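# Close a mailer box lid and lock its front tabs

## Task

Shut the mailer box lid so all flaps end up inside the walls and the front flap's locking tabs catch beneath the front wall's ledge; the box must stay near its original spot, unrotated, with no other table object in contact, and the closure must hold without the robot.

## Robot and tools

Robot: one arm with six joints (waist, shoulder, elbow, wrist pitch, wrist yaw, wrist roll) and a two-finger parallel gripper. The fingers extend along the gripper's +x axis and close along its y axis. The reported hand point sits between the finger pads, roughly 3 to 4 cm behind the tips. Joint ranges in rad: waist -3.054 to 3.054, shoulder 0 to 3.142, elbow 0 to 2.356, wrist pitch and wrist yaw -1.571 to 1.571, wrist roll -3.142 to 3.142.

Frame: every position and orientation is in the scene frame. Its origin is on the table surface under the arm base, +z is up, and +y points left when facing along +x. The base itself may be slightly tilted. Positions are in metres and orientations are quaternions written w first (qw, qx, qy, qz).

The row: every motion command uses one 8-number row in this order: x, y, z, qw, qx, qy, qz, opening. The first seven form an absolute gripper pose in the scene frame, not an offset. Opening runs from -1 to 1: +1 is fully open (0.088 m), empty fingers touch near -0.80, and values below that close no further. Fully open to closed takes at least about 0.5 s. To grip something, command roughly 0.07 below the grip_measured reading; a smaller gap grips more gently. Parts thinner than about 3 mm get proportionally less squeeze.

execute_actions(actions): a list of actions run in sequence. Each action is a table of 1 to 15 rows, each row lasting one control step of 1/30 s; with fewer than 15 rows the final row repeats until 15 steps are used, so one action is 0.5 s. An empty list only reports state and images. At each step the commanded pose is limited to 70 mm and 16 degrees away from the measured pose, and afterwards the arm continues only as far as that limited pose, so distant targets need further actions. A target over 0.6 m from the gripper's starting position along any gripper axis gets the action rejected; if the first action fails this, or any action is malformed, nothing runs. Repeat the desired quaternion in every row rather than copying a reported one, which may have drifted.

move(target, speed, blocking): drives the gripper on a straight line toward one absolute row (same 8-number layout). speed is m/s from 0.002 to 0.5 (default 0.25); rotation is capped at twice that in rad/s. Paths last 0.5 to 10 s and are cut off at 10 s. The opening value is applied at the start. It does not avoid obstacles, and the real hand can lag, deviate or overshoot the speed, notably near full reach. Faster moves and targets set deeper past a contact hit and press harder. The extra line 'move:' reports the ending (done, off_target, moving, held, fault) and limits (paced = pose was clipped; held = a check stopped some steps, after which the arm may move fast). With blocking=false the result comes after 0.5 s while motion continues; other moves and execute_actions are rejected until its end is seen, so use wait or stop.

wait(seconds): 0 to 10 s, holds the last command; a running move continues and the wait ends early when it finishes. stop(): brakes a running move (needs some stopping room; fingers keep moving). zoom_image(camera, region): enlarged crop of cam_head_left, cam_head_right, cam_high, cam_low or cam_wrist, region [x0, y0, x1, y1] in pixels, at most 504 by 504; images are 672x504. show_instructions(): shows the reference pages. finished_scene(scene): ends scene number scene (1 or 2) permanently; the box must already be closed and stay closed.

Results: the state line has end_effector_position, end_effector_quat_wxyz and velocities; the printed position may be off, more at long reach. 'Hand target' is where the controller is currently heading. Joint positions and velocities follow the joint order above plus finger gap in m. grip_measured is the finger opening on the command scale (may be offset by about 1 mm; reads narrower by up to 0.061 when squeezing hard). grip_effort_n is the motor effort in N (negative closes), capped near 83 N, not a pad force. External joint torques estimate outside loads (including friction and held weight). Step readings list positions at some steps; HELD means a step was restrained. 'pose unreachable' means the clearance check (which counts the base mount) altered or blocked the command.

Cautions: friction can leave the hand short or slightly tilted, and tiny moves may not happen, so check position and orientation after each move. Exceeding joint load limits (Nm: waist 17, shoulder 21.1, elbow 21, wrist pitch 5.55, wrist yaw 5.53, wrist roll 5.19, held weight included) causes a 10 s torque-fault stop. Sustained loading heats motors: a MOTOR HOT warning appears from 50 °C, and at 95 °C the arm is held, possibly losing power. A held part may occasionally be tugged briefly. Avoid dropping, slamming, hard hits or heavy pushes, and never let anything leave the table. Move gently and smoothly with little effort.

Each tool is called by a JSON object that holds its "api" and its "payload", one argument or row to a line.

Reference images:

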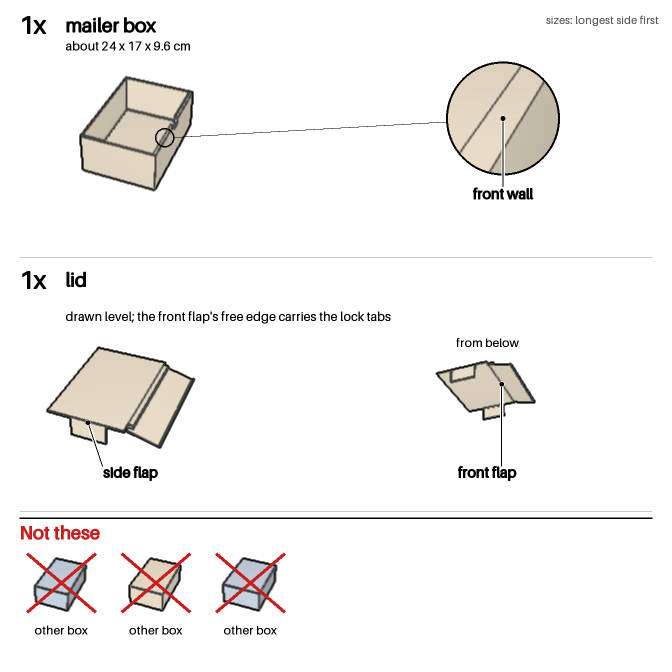

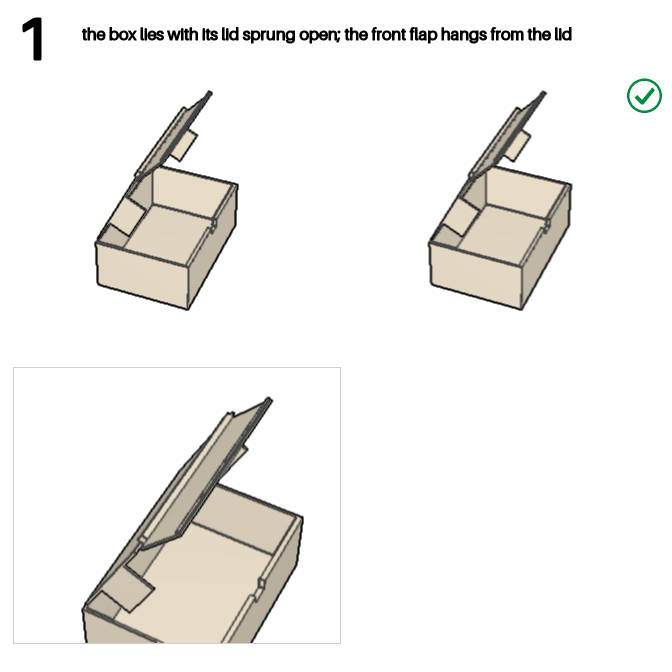

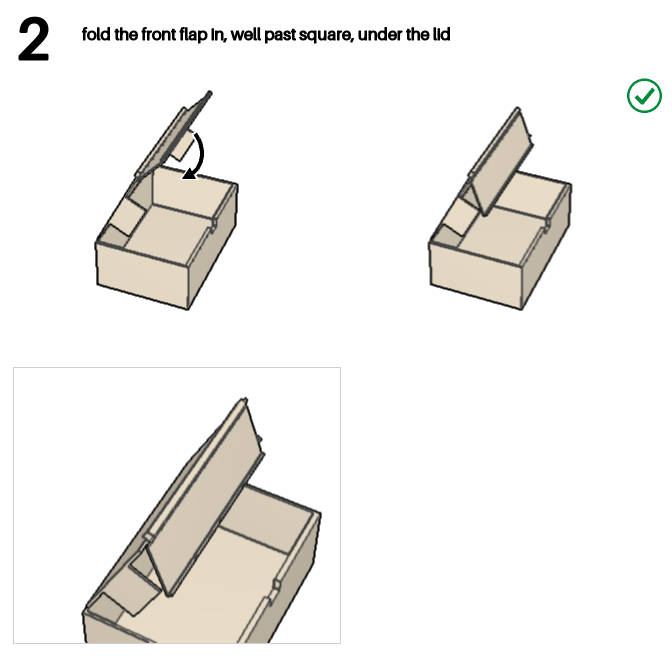

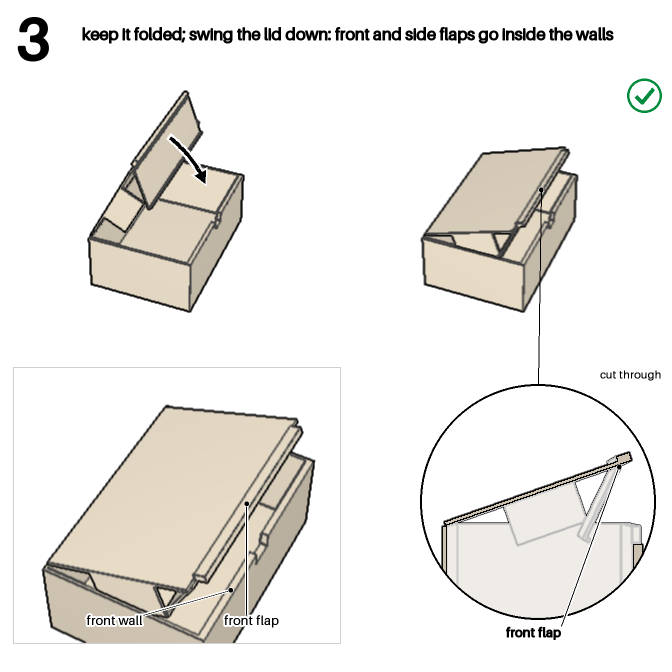

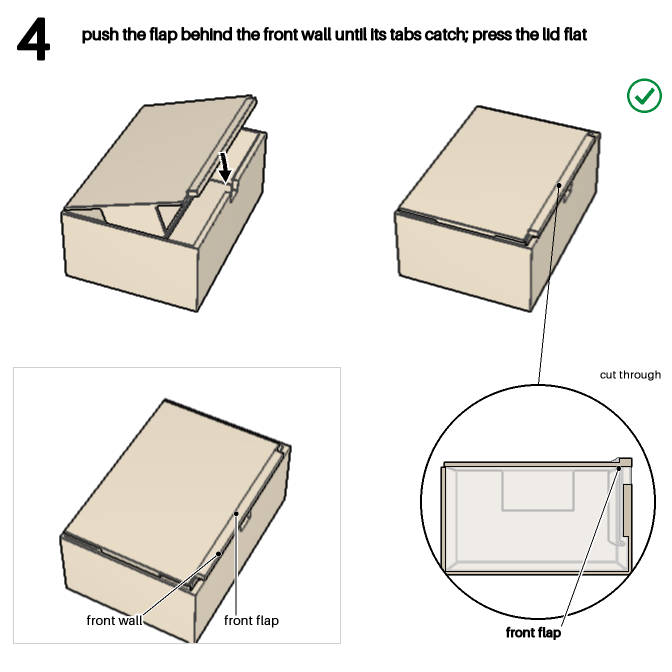

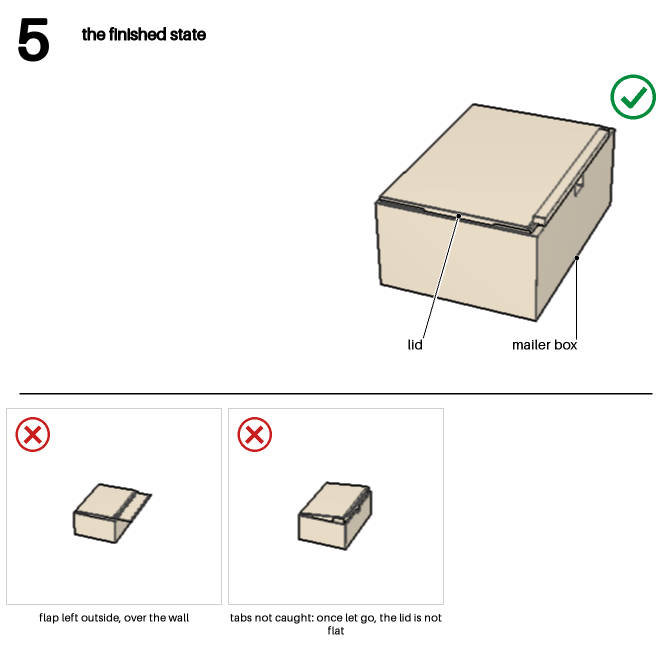

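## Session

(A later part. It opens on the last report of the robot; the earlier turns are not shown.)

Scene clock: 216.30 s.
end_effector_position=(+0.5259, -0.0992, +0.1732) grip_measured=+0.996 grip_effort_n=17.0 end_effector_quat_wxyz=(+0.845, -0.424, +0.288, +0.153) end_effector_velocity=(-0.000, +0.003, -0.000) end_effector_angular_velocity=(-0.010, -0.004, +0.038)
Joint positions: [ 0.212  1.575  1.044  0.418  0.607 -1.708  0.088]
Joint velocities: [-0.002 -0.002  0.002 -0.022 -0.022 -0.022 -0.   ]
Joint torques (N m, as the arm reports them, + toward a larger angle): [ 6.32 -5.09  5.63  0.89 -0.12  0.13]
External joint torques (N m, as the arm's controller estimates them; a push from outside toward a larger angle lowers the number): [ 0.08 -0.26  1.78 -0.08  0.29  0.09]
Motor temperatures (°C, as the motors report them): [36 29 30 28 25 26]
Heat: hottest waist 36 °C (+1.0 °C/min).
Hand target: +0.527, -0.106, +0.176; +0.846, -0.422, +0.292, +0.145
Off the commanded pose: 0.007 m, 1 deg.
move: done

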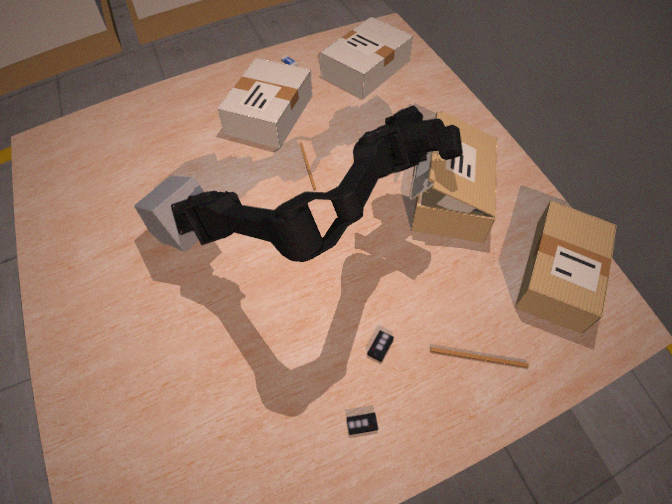

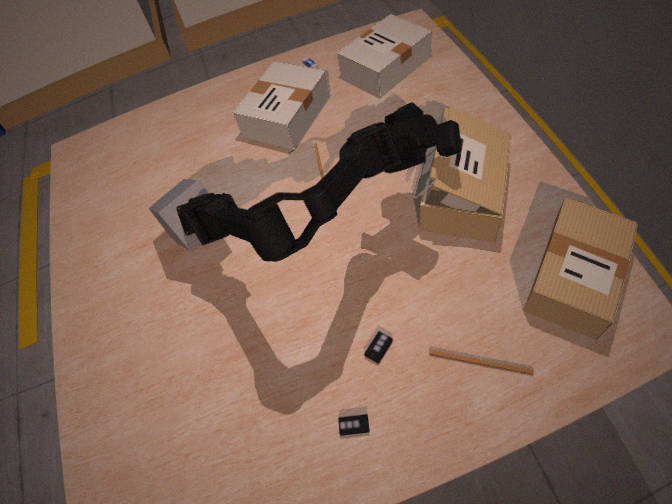

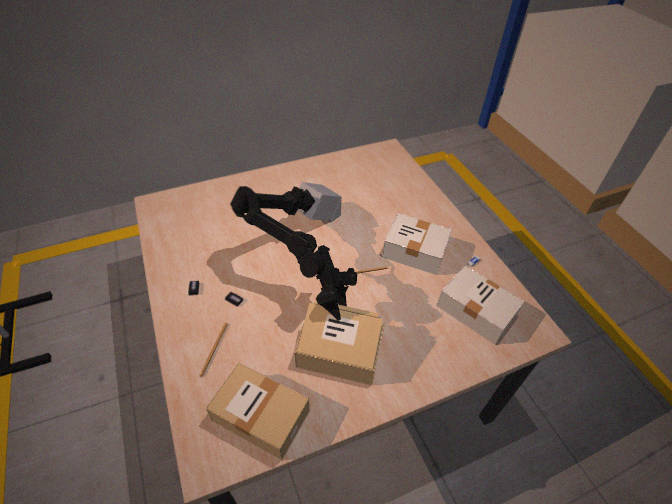

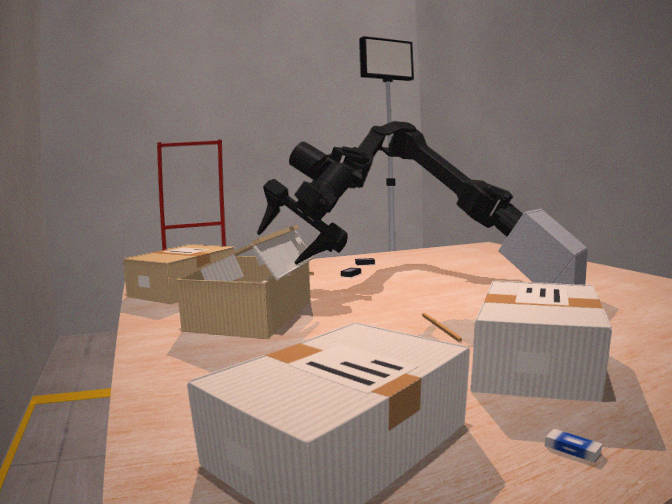

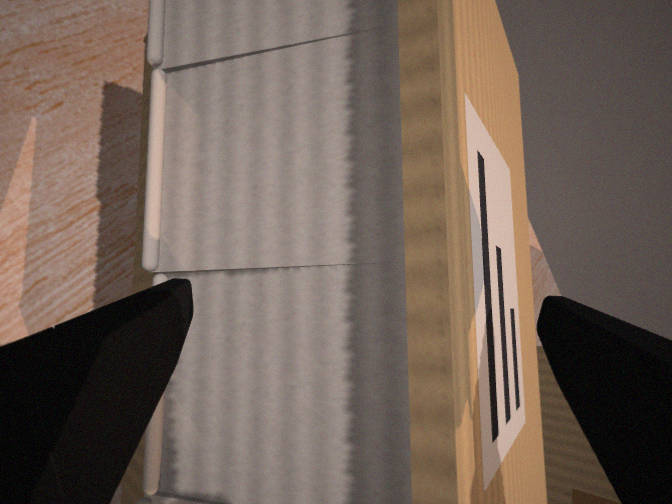

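{"api": "move", "payload": {
  "target": [0.545,-0.125,0.17,0.859,-0.286,0.36,0.228,1],
  "speed": 0.08
}}

{"api": "execute_actions", "payload": {
  "actions": [
    [[0.545,-0.125,0.17,0.859,-0.286,0.36,0.228,0.85]],
    [[0.545,-0.125,0.17,0.859,-0.286,0.36,0.228,0.7]],
    [[0.545,-0.125,0.17,0.859,-0.286,0.36,0.228,0.55]]
  ]
}}

Scene clock: 224.70 s.
end_effector_position=(+0.5432, -0.1231, +0.1744) grip_measured=+0.996 grip_effort_n=16.5 end_effector_quat_wxyz=(+0.860, -0.289, +0.354, +0.230) end_effector_velocity=(+0.001, -0.005, -0.002) end_effector_angular_velocity=(+0.005, +0.011, -0.003)
Joint positions: [ 0.162  1.62   1.419 -0.212  0.541 -1.336  0.088]
Joint velocities: [-0.012  0.002  0.017 -0.022 -0.007  0.007 -0.   ]
Joint torques (N m, as the arm reports them, + toward a larger angle): [ 6.01 -3.92  6.    0.78 -0.37  0.19]
External joint torques (N m, as the arm's controller estimates them; a push from outside toward a larger angle lowers the number): [-0.53  1.78  1.85 -0.06  0.01  0.17]
Motor temperatures (°C, as the motors report them): [36 30 30 28 25 26]
Heat: hottest waist 36 °C (+1.0 °C/min).
Hand target: +0.545, -0.125, +0.170; +0.859, -0.286, +0.359, +0.228
Off the commanded pose: 0.005 m, 1 deg.
move: done

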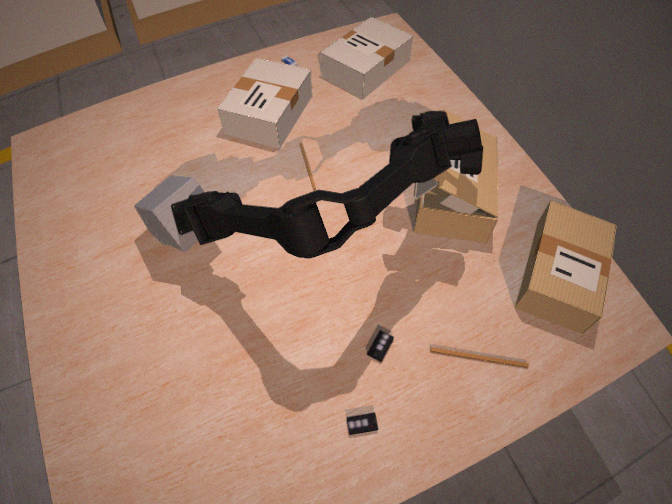

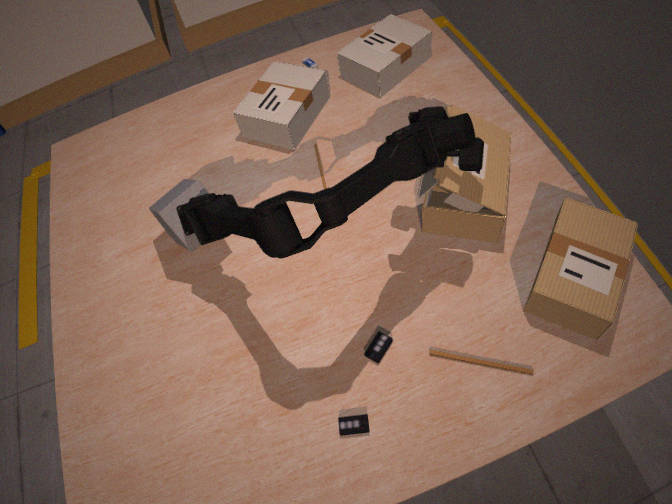

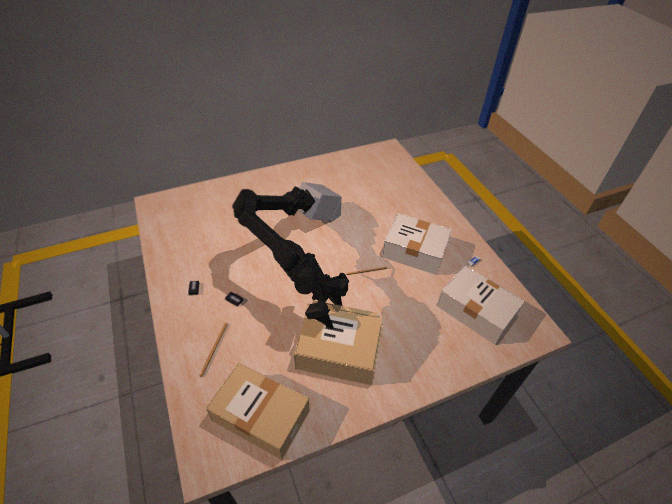

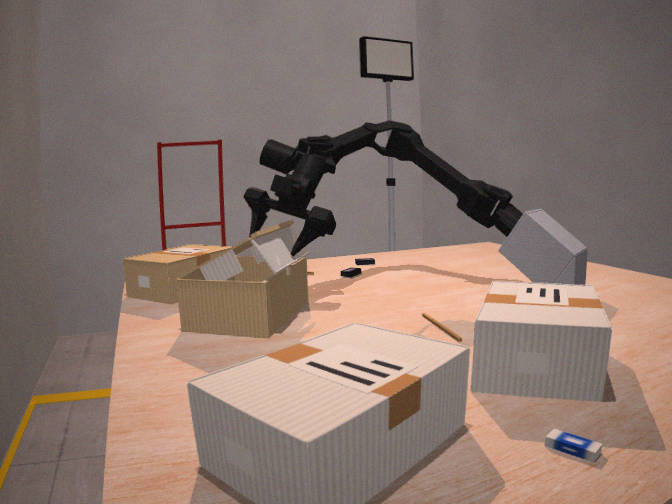

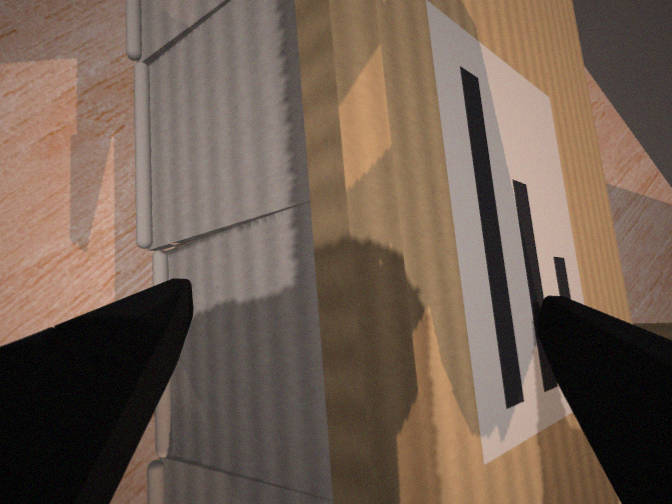

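Scene clock: 226.20 s.
end_effector_position=(+0.5444, -0.1254, +0.1737) grip_measured=+0.619 grip_effort_n=-83.5 end_effector_quat_wxyz=(+0.860, -0.287, +0.355, +0.227) end_effector_velocity=(-0.001, -0.004, +0.001) end_effector_angular_velocity=(-0.020, +0.000, +0.010)
Joint positions: [ 0.158  1.623  1.426 -0.214  0.541 -1.333  0.069]
Joint velocities: [-0.002 -0.007  0.002 -0.007  0.007 -0.022 -0.   ]
Joint torques (N m, as the arm reports them, + toward a larger angle): [ 6.46 -4.    5.52  0.62 -0.34  0.19]
External joint torques (N m, as the arm's controller estimates them; a push from outside toward a larger angle lowers the number): [-0.06  1.68  1.42 -0.21  0.04  0.17]
External joint torques at the end of the 1st action: [-0.27  1.84  1.59 -0.18  0.03  0.17]
External joint torques at the end of the 2nd action: [-0.15  1.58  1.49 -0.18  0.01  0.19]
Motor temperatures (°C, as the motors report them): [36 30 30 28 25 26]
Heat: hottest waist 36 °C (+1.0 °C/min).
Hand target: +0.545, -0.125, +0.170; +0.858, -0.286, +0.360, +0.228
Off the commanded pose: 0.004 m, 1 deg.
Step readings (end_effector_position; steps 1 to 15: 1st action; 16 to 30: 2nd action; 31 to 45: 3rd action):
0: (+0.5432, -0.1231, +0.1744)
1: (+0.5433, -0.1233, +0.1743)
2: (+0.5435, -0.1235, +0.1741)
4: (+0.5439, -0.1241, +0.1740)
8: (+0.5442, -0.1246, +0.1740)
15: (+0.5443, -0.1247, +0.1740)
16: (+0.5443, -0.1248, +0.1739)
17: (+0.5443, -0.1249, +0.1738)
19: (+0.5444, -0.1251, +0.1737)
23: (+0.5444, -0.1253, +0.1737)
30: (+0.5444, -0.1253, +0.1737)
31: (+0.5444, -0.1253, +0.1737)
32: (+0.5444, -0.1253, +0.1737)
34: (+0.5444, -0.1254, +0.1737)
38: (+0.5444, -0.1254, +0.1737)
45: end_effector_position above

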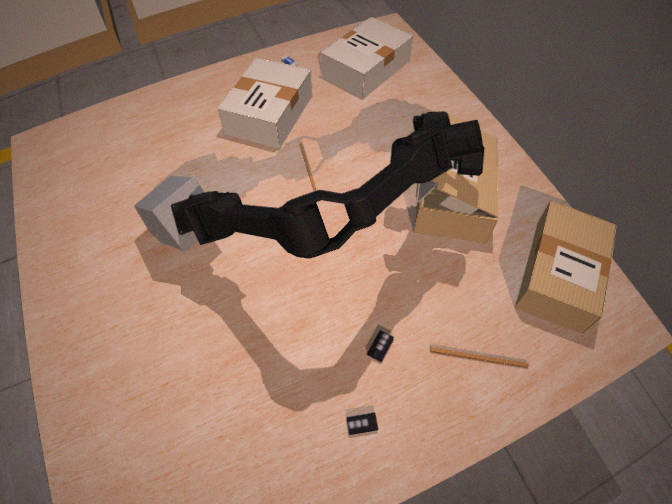

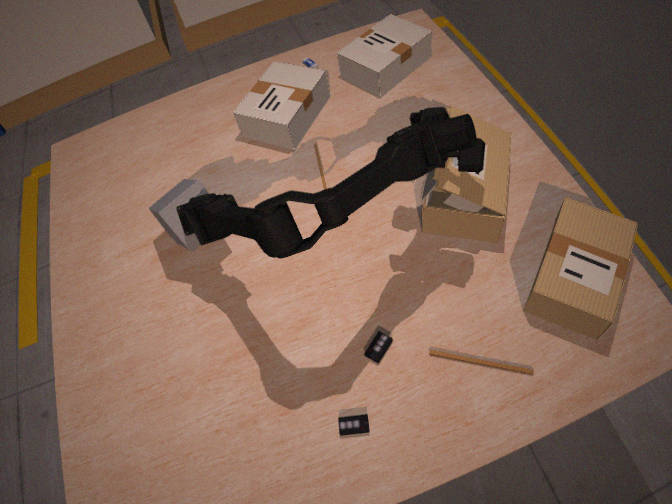

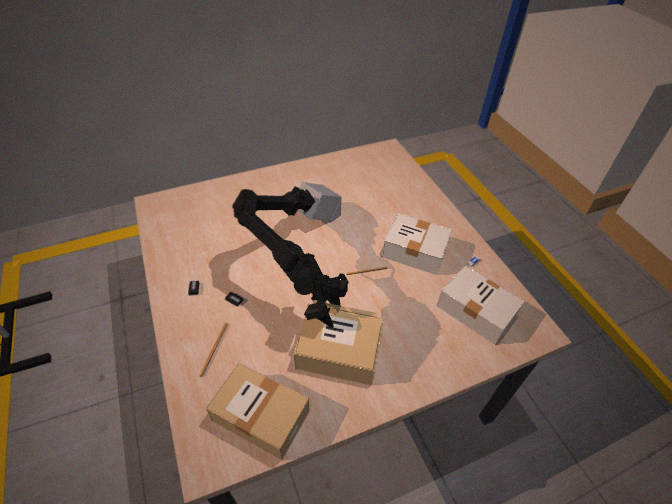

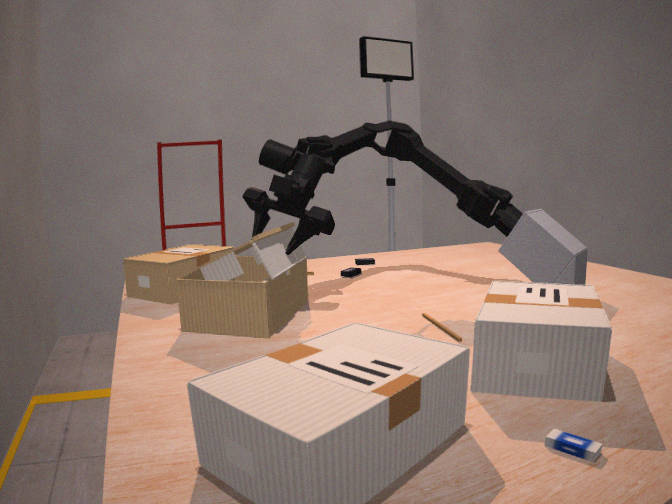

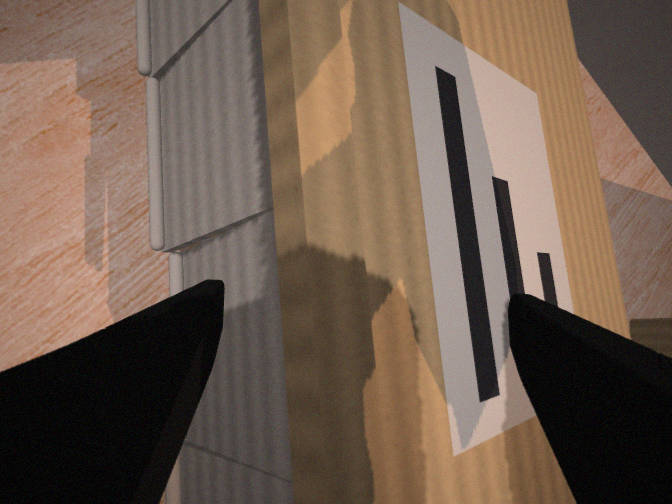

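{"api": "move", "payload": {
  "target": [0.546,-0.127,0.162,0.847,-0.422,0.292,0.145,0.3],
  "speed": 0.06
}}

Scene clock: 232.73 s.
end_effector_position=(+0.5481, -0.1276, +0.1705) grip_measured=+0.303 grip_effort_n=-12.3 end_effector_quat_wxyz=(+0.851, -0.418, +0.286, +0.141) end_effector_velocity=(-0.001, -0.002, -0.001) end_effector_angular_velocity=(-0.028, -0.013, +0.004)
Joint positions: [ 0.15   1.597  1.157  0.354  0.542 -1.706  0.054]
Joint velocities: [-0.007 -0.002 -0.017  0.037 -0.007 -0.037 -0.   ]
Joint torques (N m, as the arm reports them, + toward a larger angle): [ 5.44 -3.94  3.74  1.18 -0.41 -0.13]
External joint torques (N m, as the arm's controller estimates them; a push from outside toward a larger angle lowers the number): [-0.95  1.46 -0.18  0.2   0.01 -0.17]
Motor temperatures (°C, as the motors report them): [36 30 30 28 25 26]
Heat: hottest waist 36 °C (+2.0 °C/min).
Hand target: +0.546, -0.127, +0.162; +0.846, -0.422, +0.292, +0.145
Off the commanded pose: 0.009 m, 1 deg.
move: off_target

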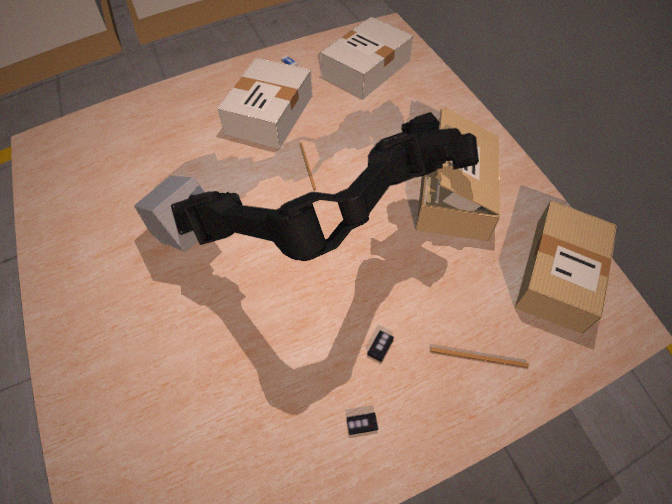

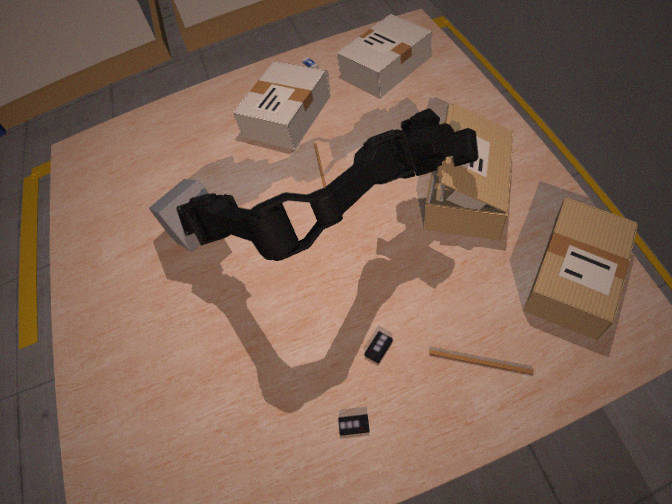

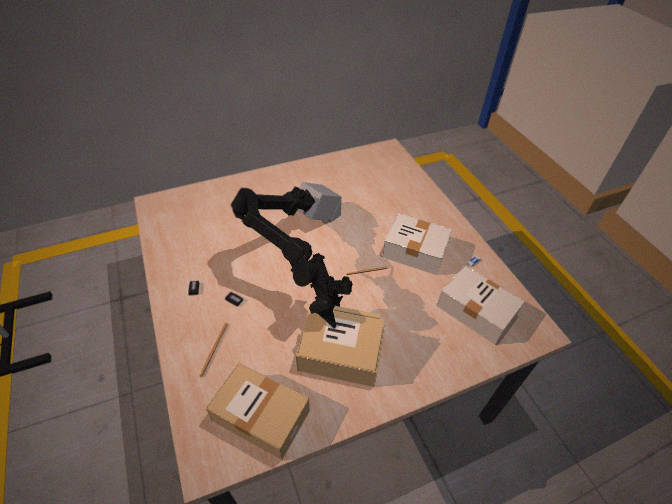

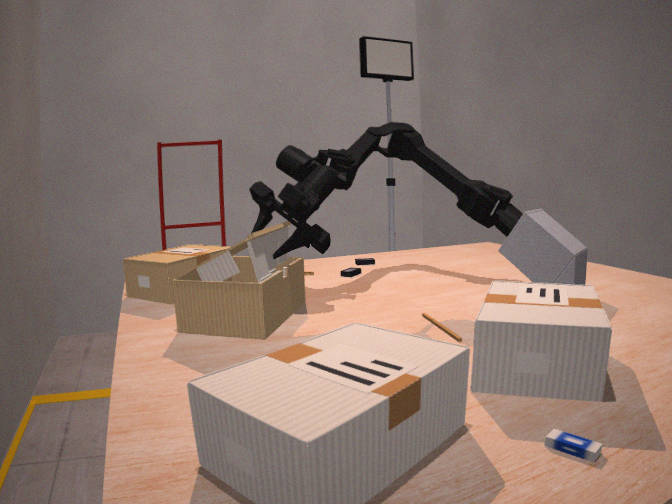

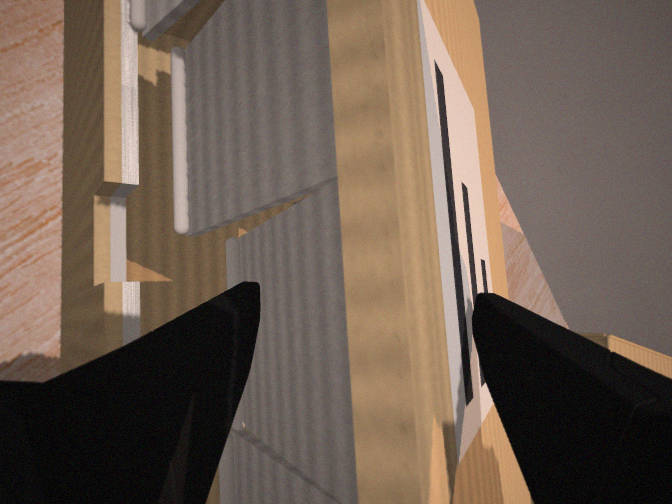

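{"api": "move", "payload": {
  "target": [0.546,-0.127,0.162,0.847,-0.422,0.292,0.145,0.05],
  "speed": 0.03
}}

Scene clock: 247.83 s.
end_effector_position=(+0.5484, -0.1294, +0.1697) grip_measured=+0.054 grip_effort_n=-14.7 end_effector_quat_wxyz=(+0.851, -0.419, +0.285, +0.138) end_effector_velocity=(+0.000, -0.001, +0.001) end_effector_angular_velocity=(-0.003, -0.008, +0.001)
Joint positions: [ 0.145  1.597  1.156  0.363  0.539 -1.711  0.042]
Joint velocities: [-0.002 -0.002 -0.002  0.007 -0.007 -0.007 -0.   ]
Joint torques (N m, as the arm reports them, + toward a larger angle): [ 5.93 -3.98  3.62  0.91 -0.35 -0.05]
External joint torques (N m, as the arm's controller estimates them; a push from outside toward a larger angle lowers the number): [-0.45  1.53 -0.36 -0.09  0.07 -0.09]
Motor temperatures (°C, as the motors report them): [36 30 30 29 25 26]
Heat: hottest waist 36 °C (+1.0 °C/min).
Hand target: +0.546, -0.127, +0.162; +0.846, -0.422, +0.292, +0.145
Off the commanded pose: 0.008 m, 1 deg.
move: done

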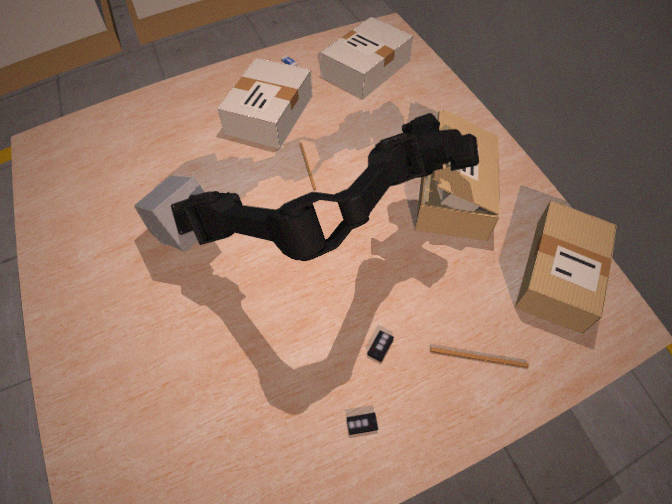

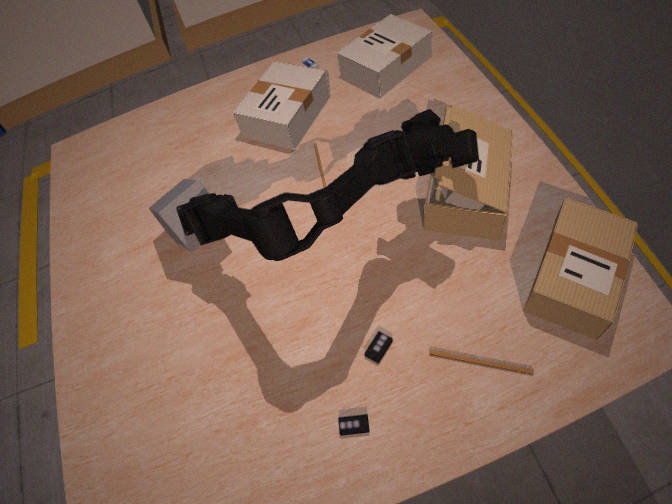

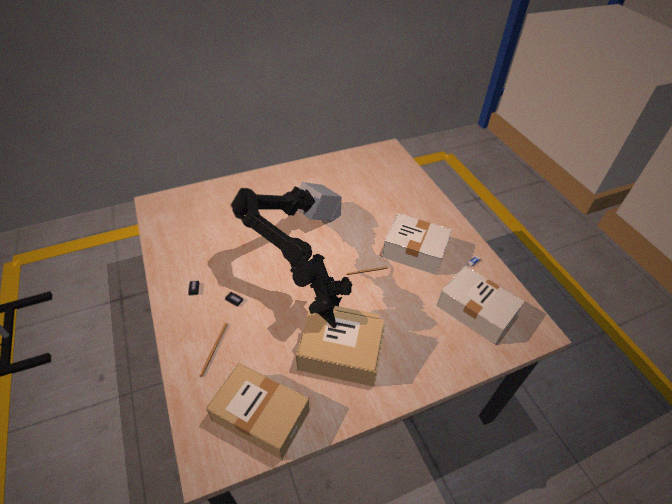

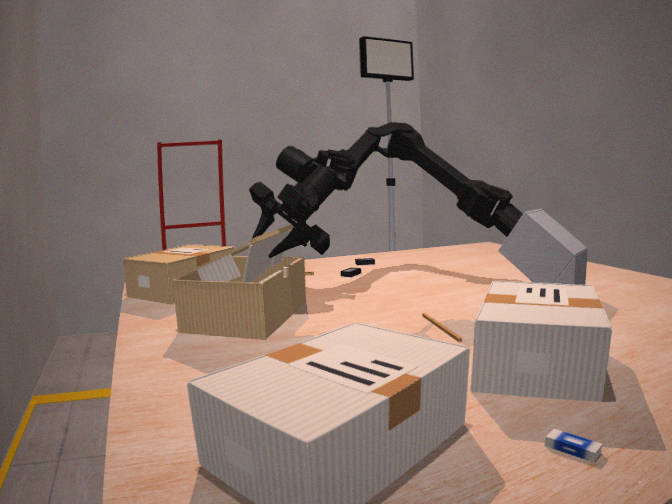

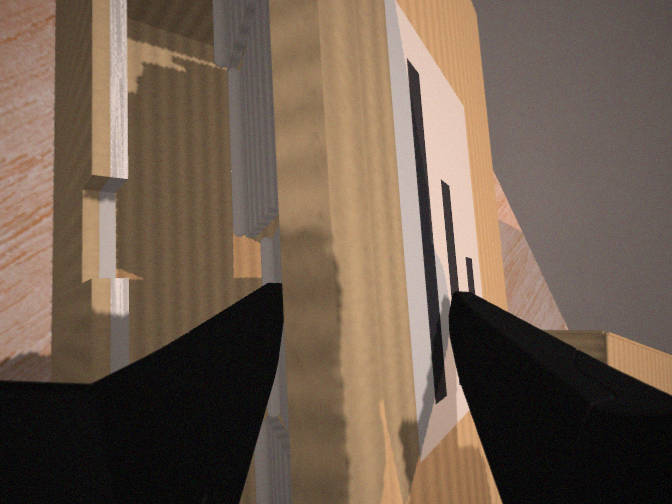

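Well folded. Lower.

{"api": "move", "payload": {
  "target": [0.538,-0.120,0.138,0.855,-0.355,0.328,0.187,0.05],
  "speed": 0.03
}}

{"api": "zoom_image", "payload": {
  "camera": "cam_low",
  "region": [150,170,350,340]
}}

Scene clock: 254.30 s.
end_effector_position=(+0.5455, -0.1243, +0.1606) grip_measured=+0.053 grip_effort_n=-15.1 end_effector_quat_wxyz=(+0.866, -0.358, +0.303, +0.172) end_effector_velocity=(-0.002, +0.001, -0.001) end_effector_angular_velocity=(+0.008, +0.008, +0.011)
Joint positions: [ 0.126  1.597  1.21   0.19   0.502 -1.552  0.042]
Joint velocities: [-0.002 -0.002  0.002 -0.022 -0.007  0.007 -0.   ]
Joint torques (N m, as the arm reports them, + toward a larger angle): [ 3.82 -3.08  2.84 -0.22 -0.03  0.66]
External joint torques (N m, as the arm's controller estimates them; a push from outside toward a larger angle lowers the number): [-2.55  2.45 -1.06 -1.14  0.38  0.63]
Motor temperatures (°C, as the motors report them): [36 30 30 28 25 26]
Heat: hottest waist 36 °C (+1.0 °C/min).
Hand target: +0.537, -0.120, +0.139; +0.855, -0.355, +0.328, +0.187
Off the commanded pose: 0.024 m, 4 deg.
move: off_target

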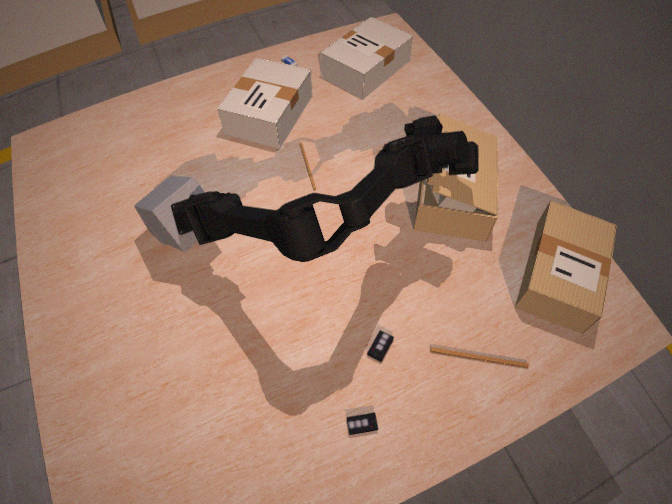

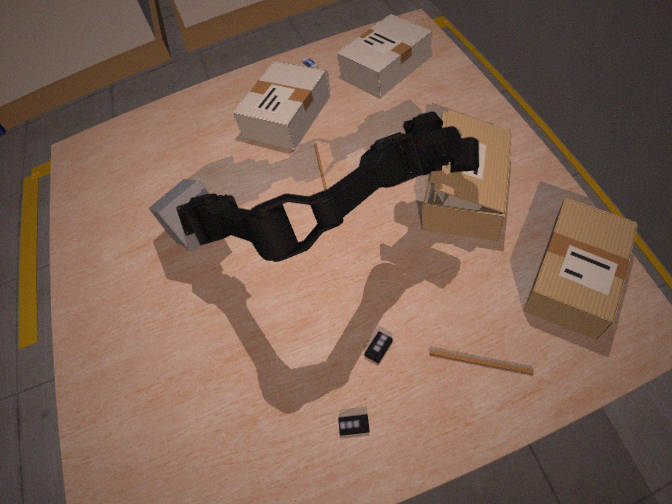

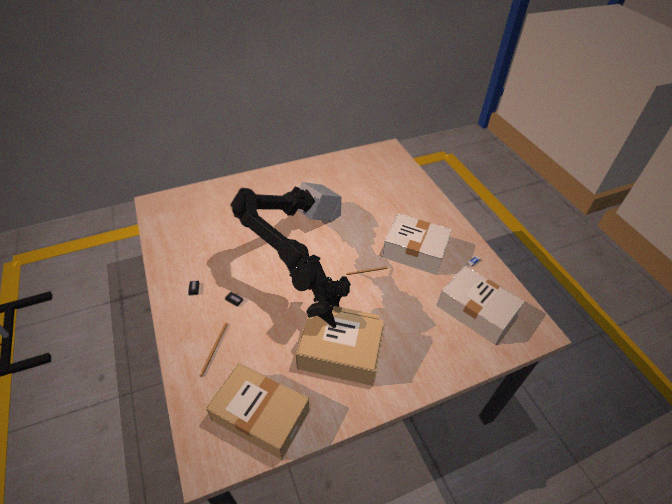

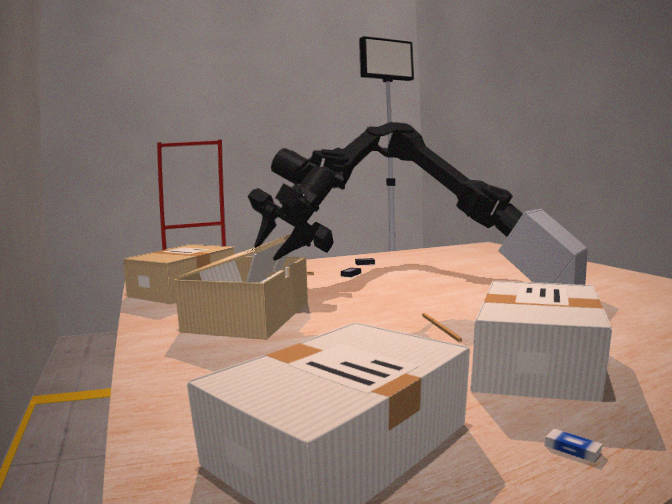

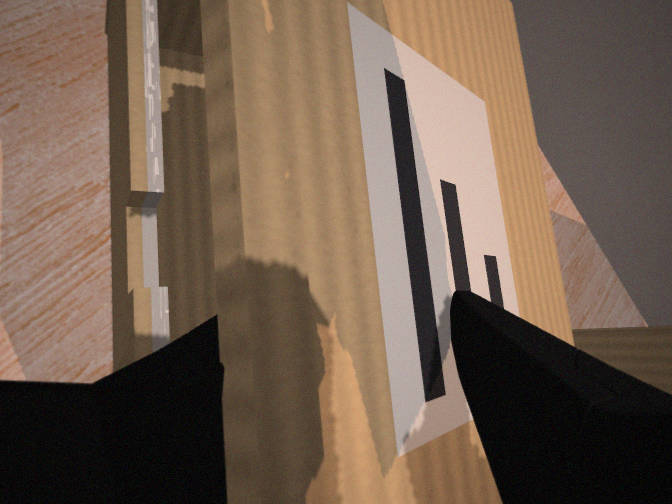

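Region (150, 170, 350, 340) of cam_low's 672x504 image, scaled by 2.520, with more detail than that image has; it fills the top 428 rows of this view, and the rest is white.

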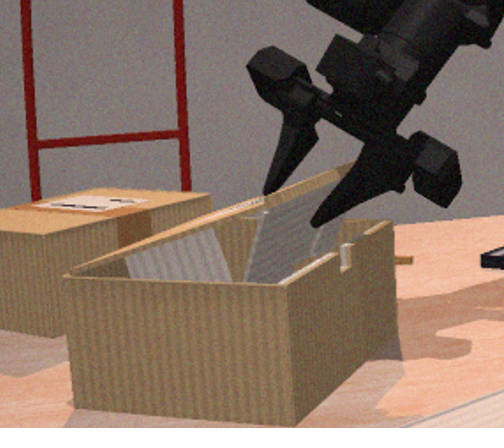

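{"api": "move", "payload": {
  "target": [0.538,-0.120,0.140,0.847,-0.422,0.292,0.145,0.15],
  "speed": 0.03
}}

{"api": "zoom_image", "payload": {
  "camera": "cam_low",
  "region": [150,170,350,340]
}}

Scene clock: 262.27 s.
end_effector_position=(+0.5400, -0.1228, +0.1472) grip_measured=+0.148 grip_effort_n=13.7 end_effector_quat_wxyz=(+0.851, -0.418, +0.287, +0.140) end_effector_velocity=(-0.003, -0.000, -0.003) end_effector_angular_velocity=(-0.029, +0.002, +0.024)
Joint positions: [ 0.105  1.61   1.088  0.442  0.501 -1.711  0.046]
Joint velocities: [-0.007 -0.007 -0.017  0.007 -0.007 -0.037 -0.   ]
Joint torques (N m, as the arm reports them, + toward a larger angle): [ 5.85 -3.74  3.59  1.17 -0.36 -0.14]
External joint torques (N m, as the arm's controller estimates them; a push from outside toward a larger angle lowers the number): [-0.43  1.83 -0.15  0.18  0.06 -0.18]
Motor temperatures (°C, as the motors report them): [35 30 30 28 25 26]
Heat: hottest waist 35 °C (+0.0 °C/min).
Hand target: +0.538, -0.120, +0.140; +0.846, -0.422, +0.292, +0.145
Off the commanded pose: 0.008 m, 1 deg.
move: done

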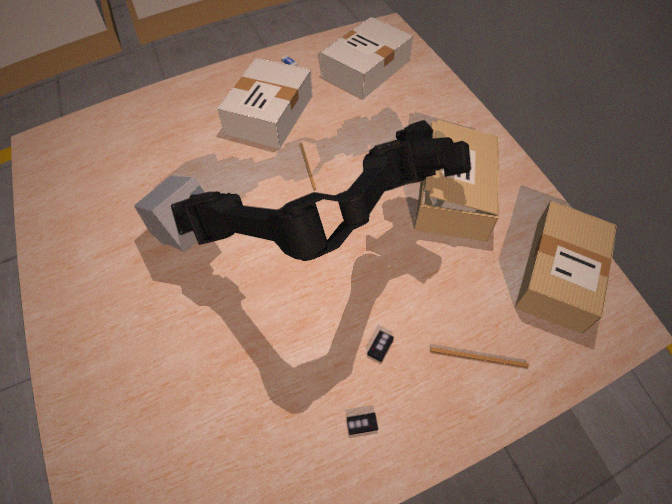

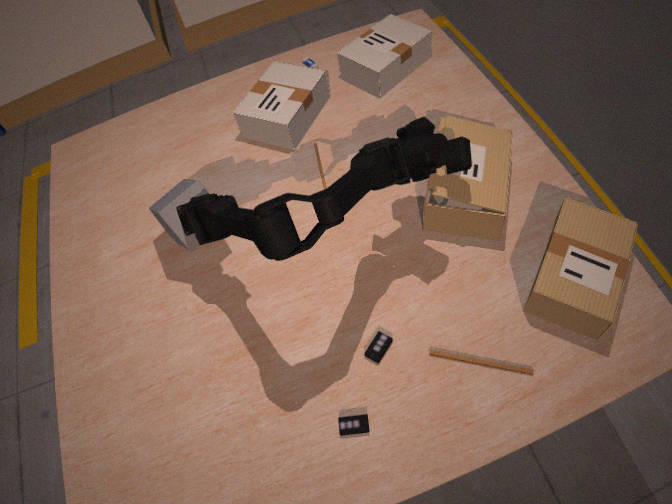

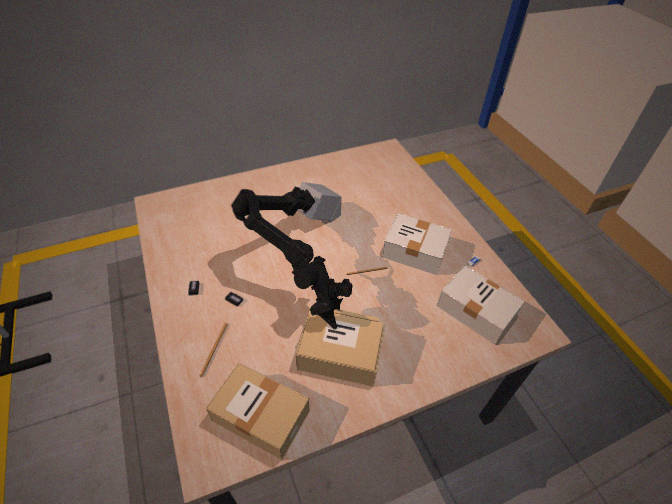

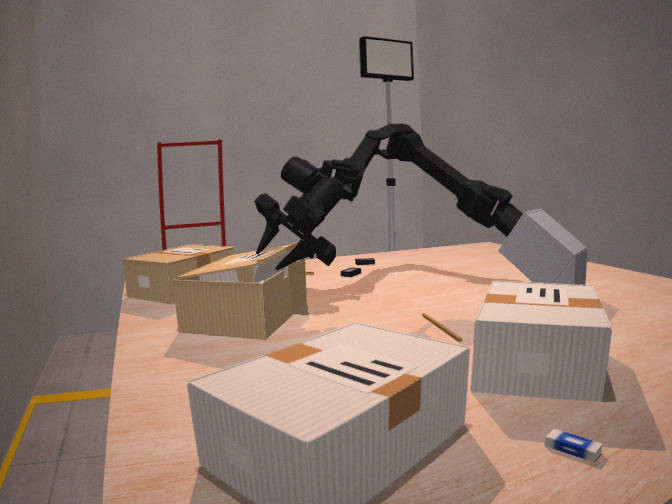

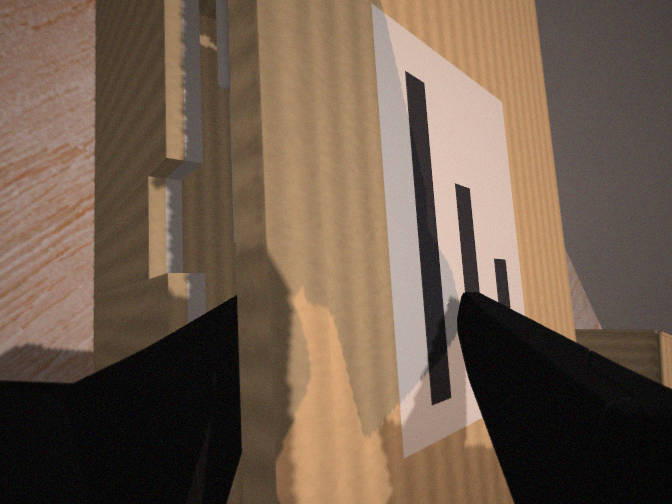

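Region (150, 170, 350, 340) of cam_low's 672x504 image, scaled by 2.520, with more detail than that image has; it fills the top 428 rows of this view, and the rest is white.

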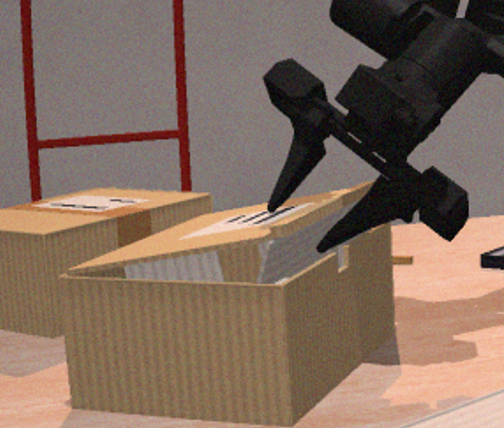

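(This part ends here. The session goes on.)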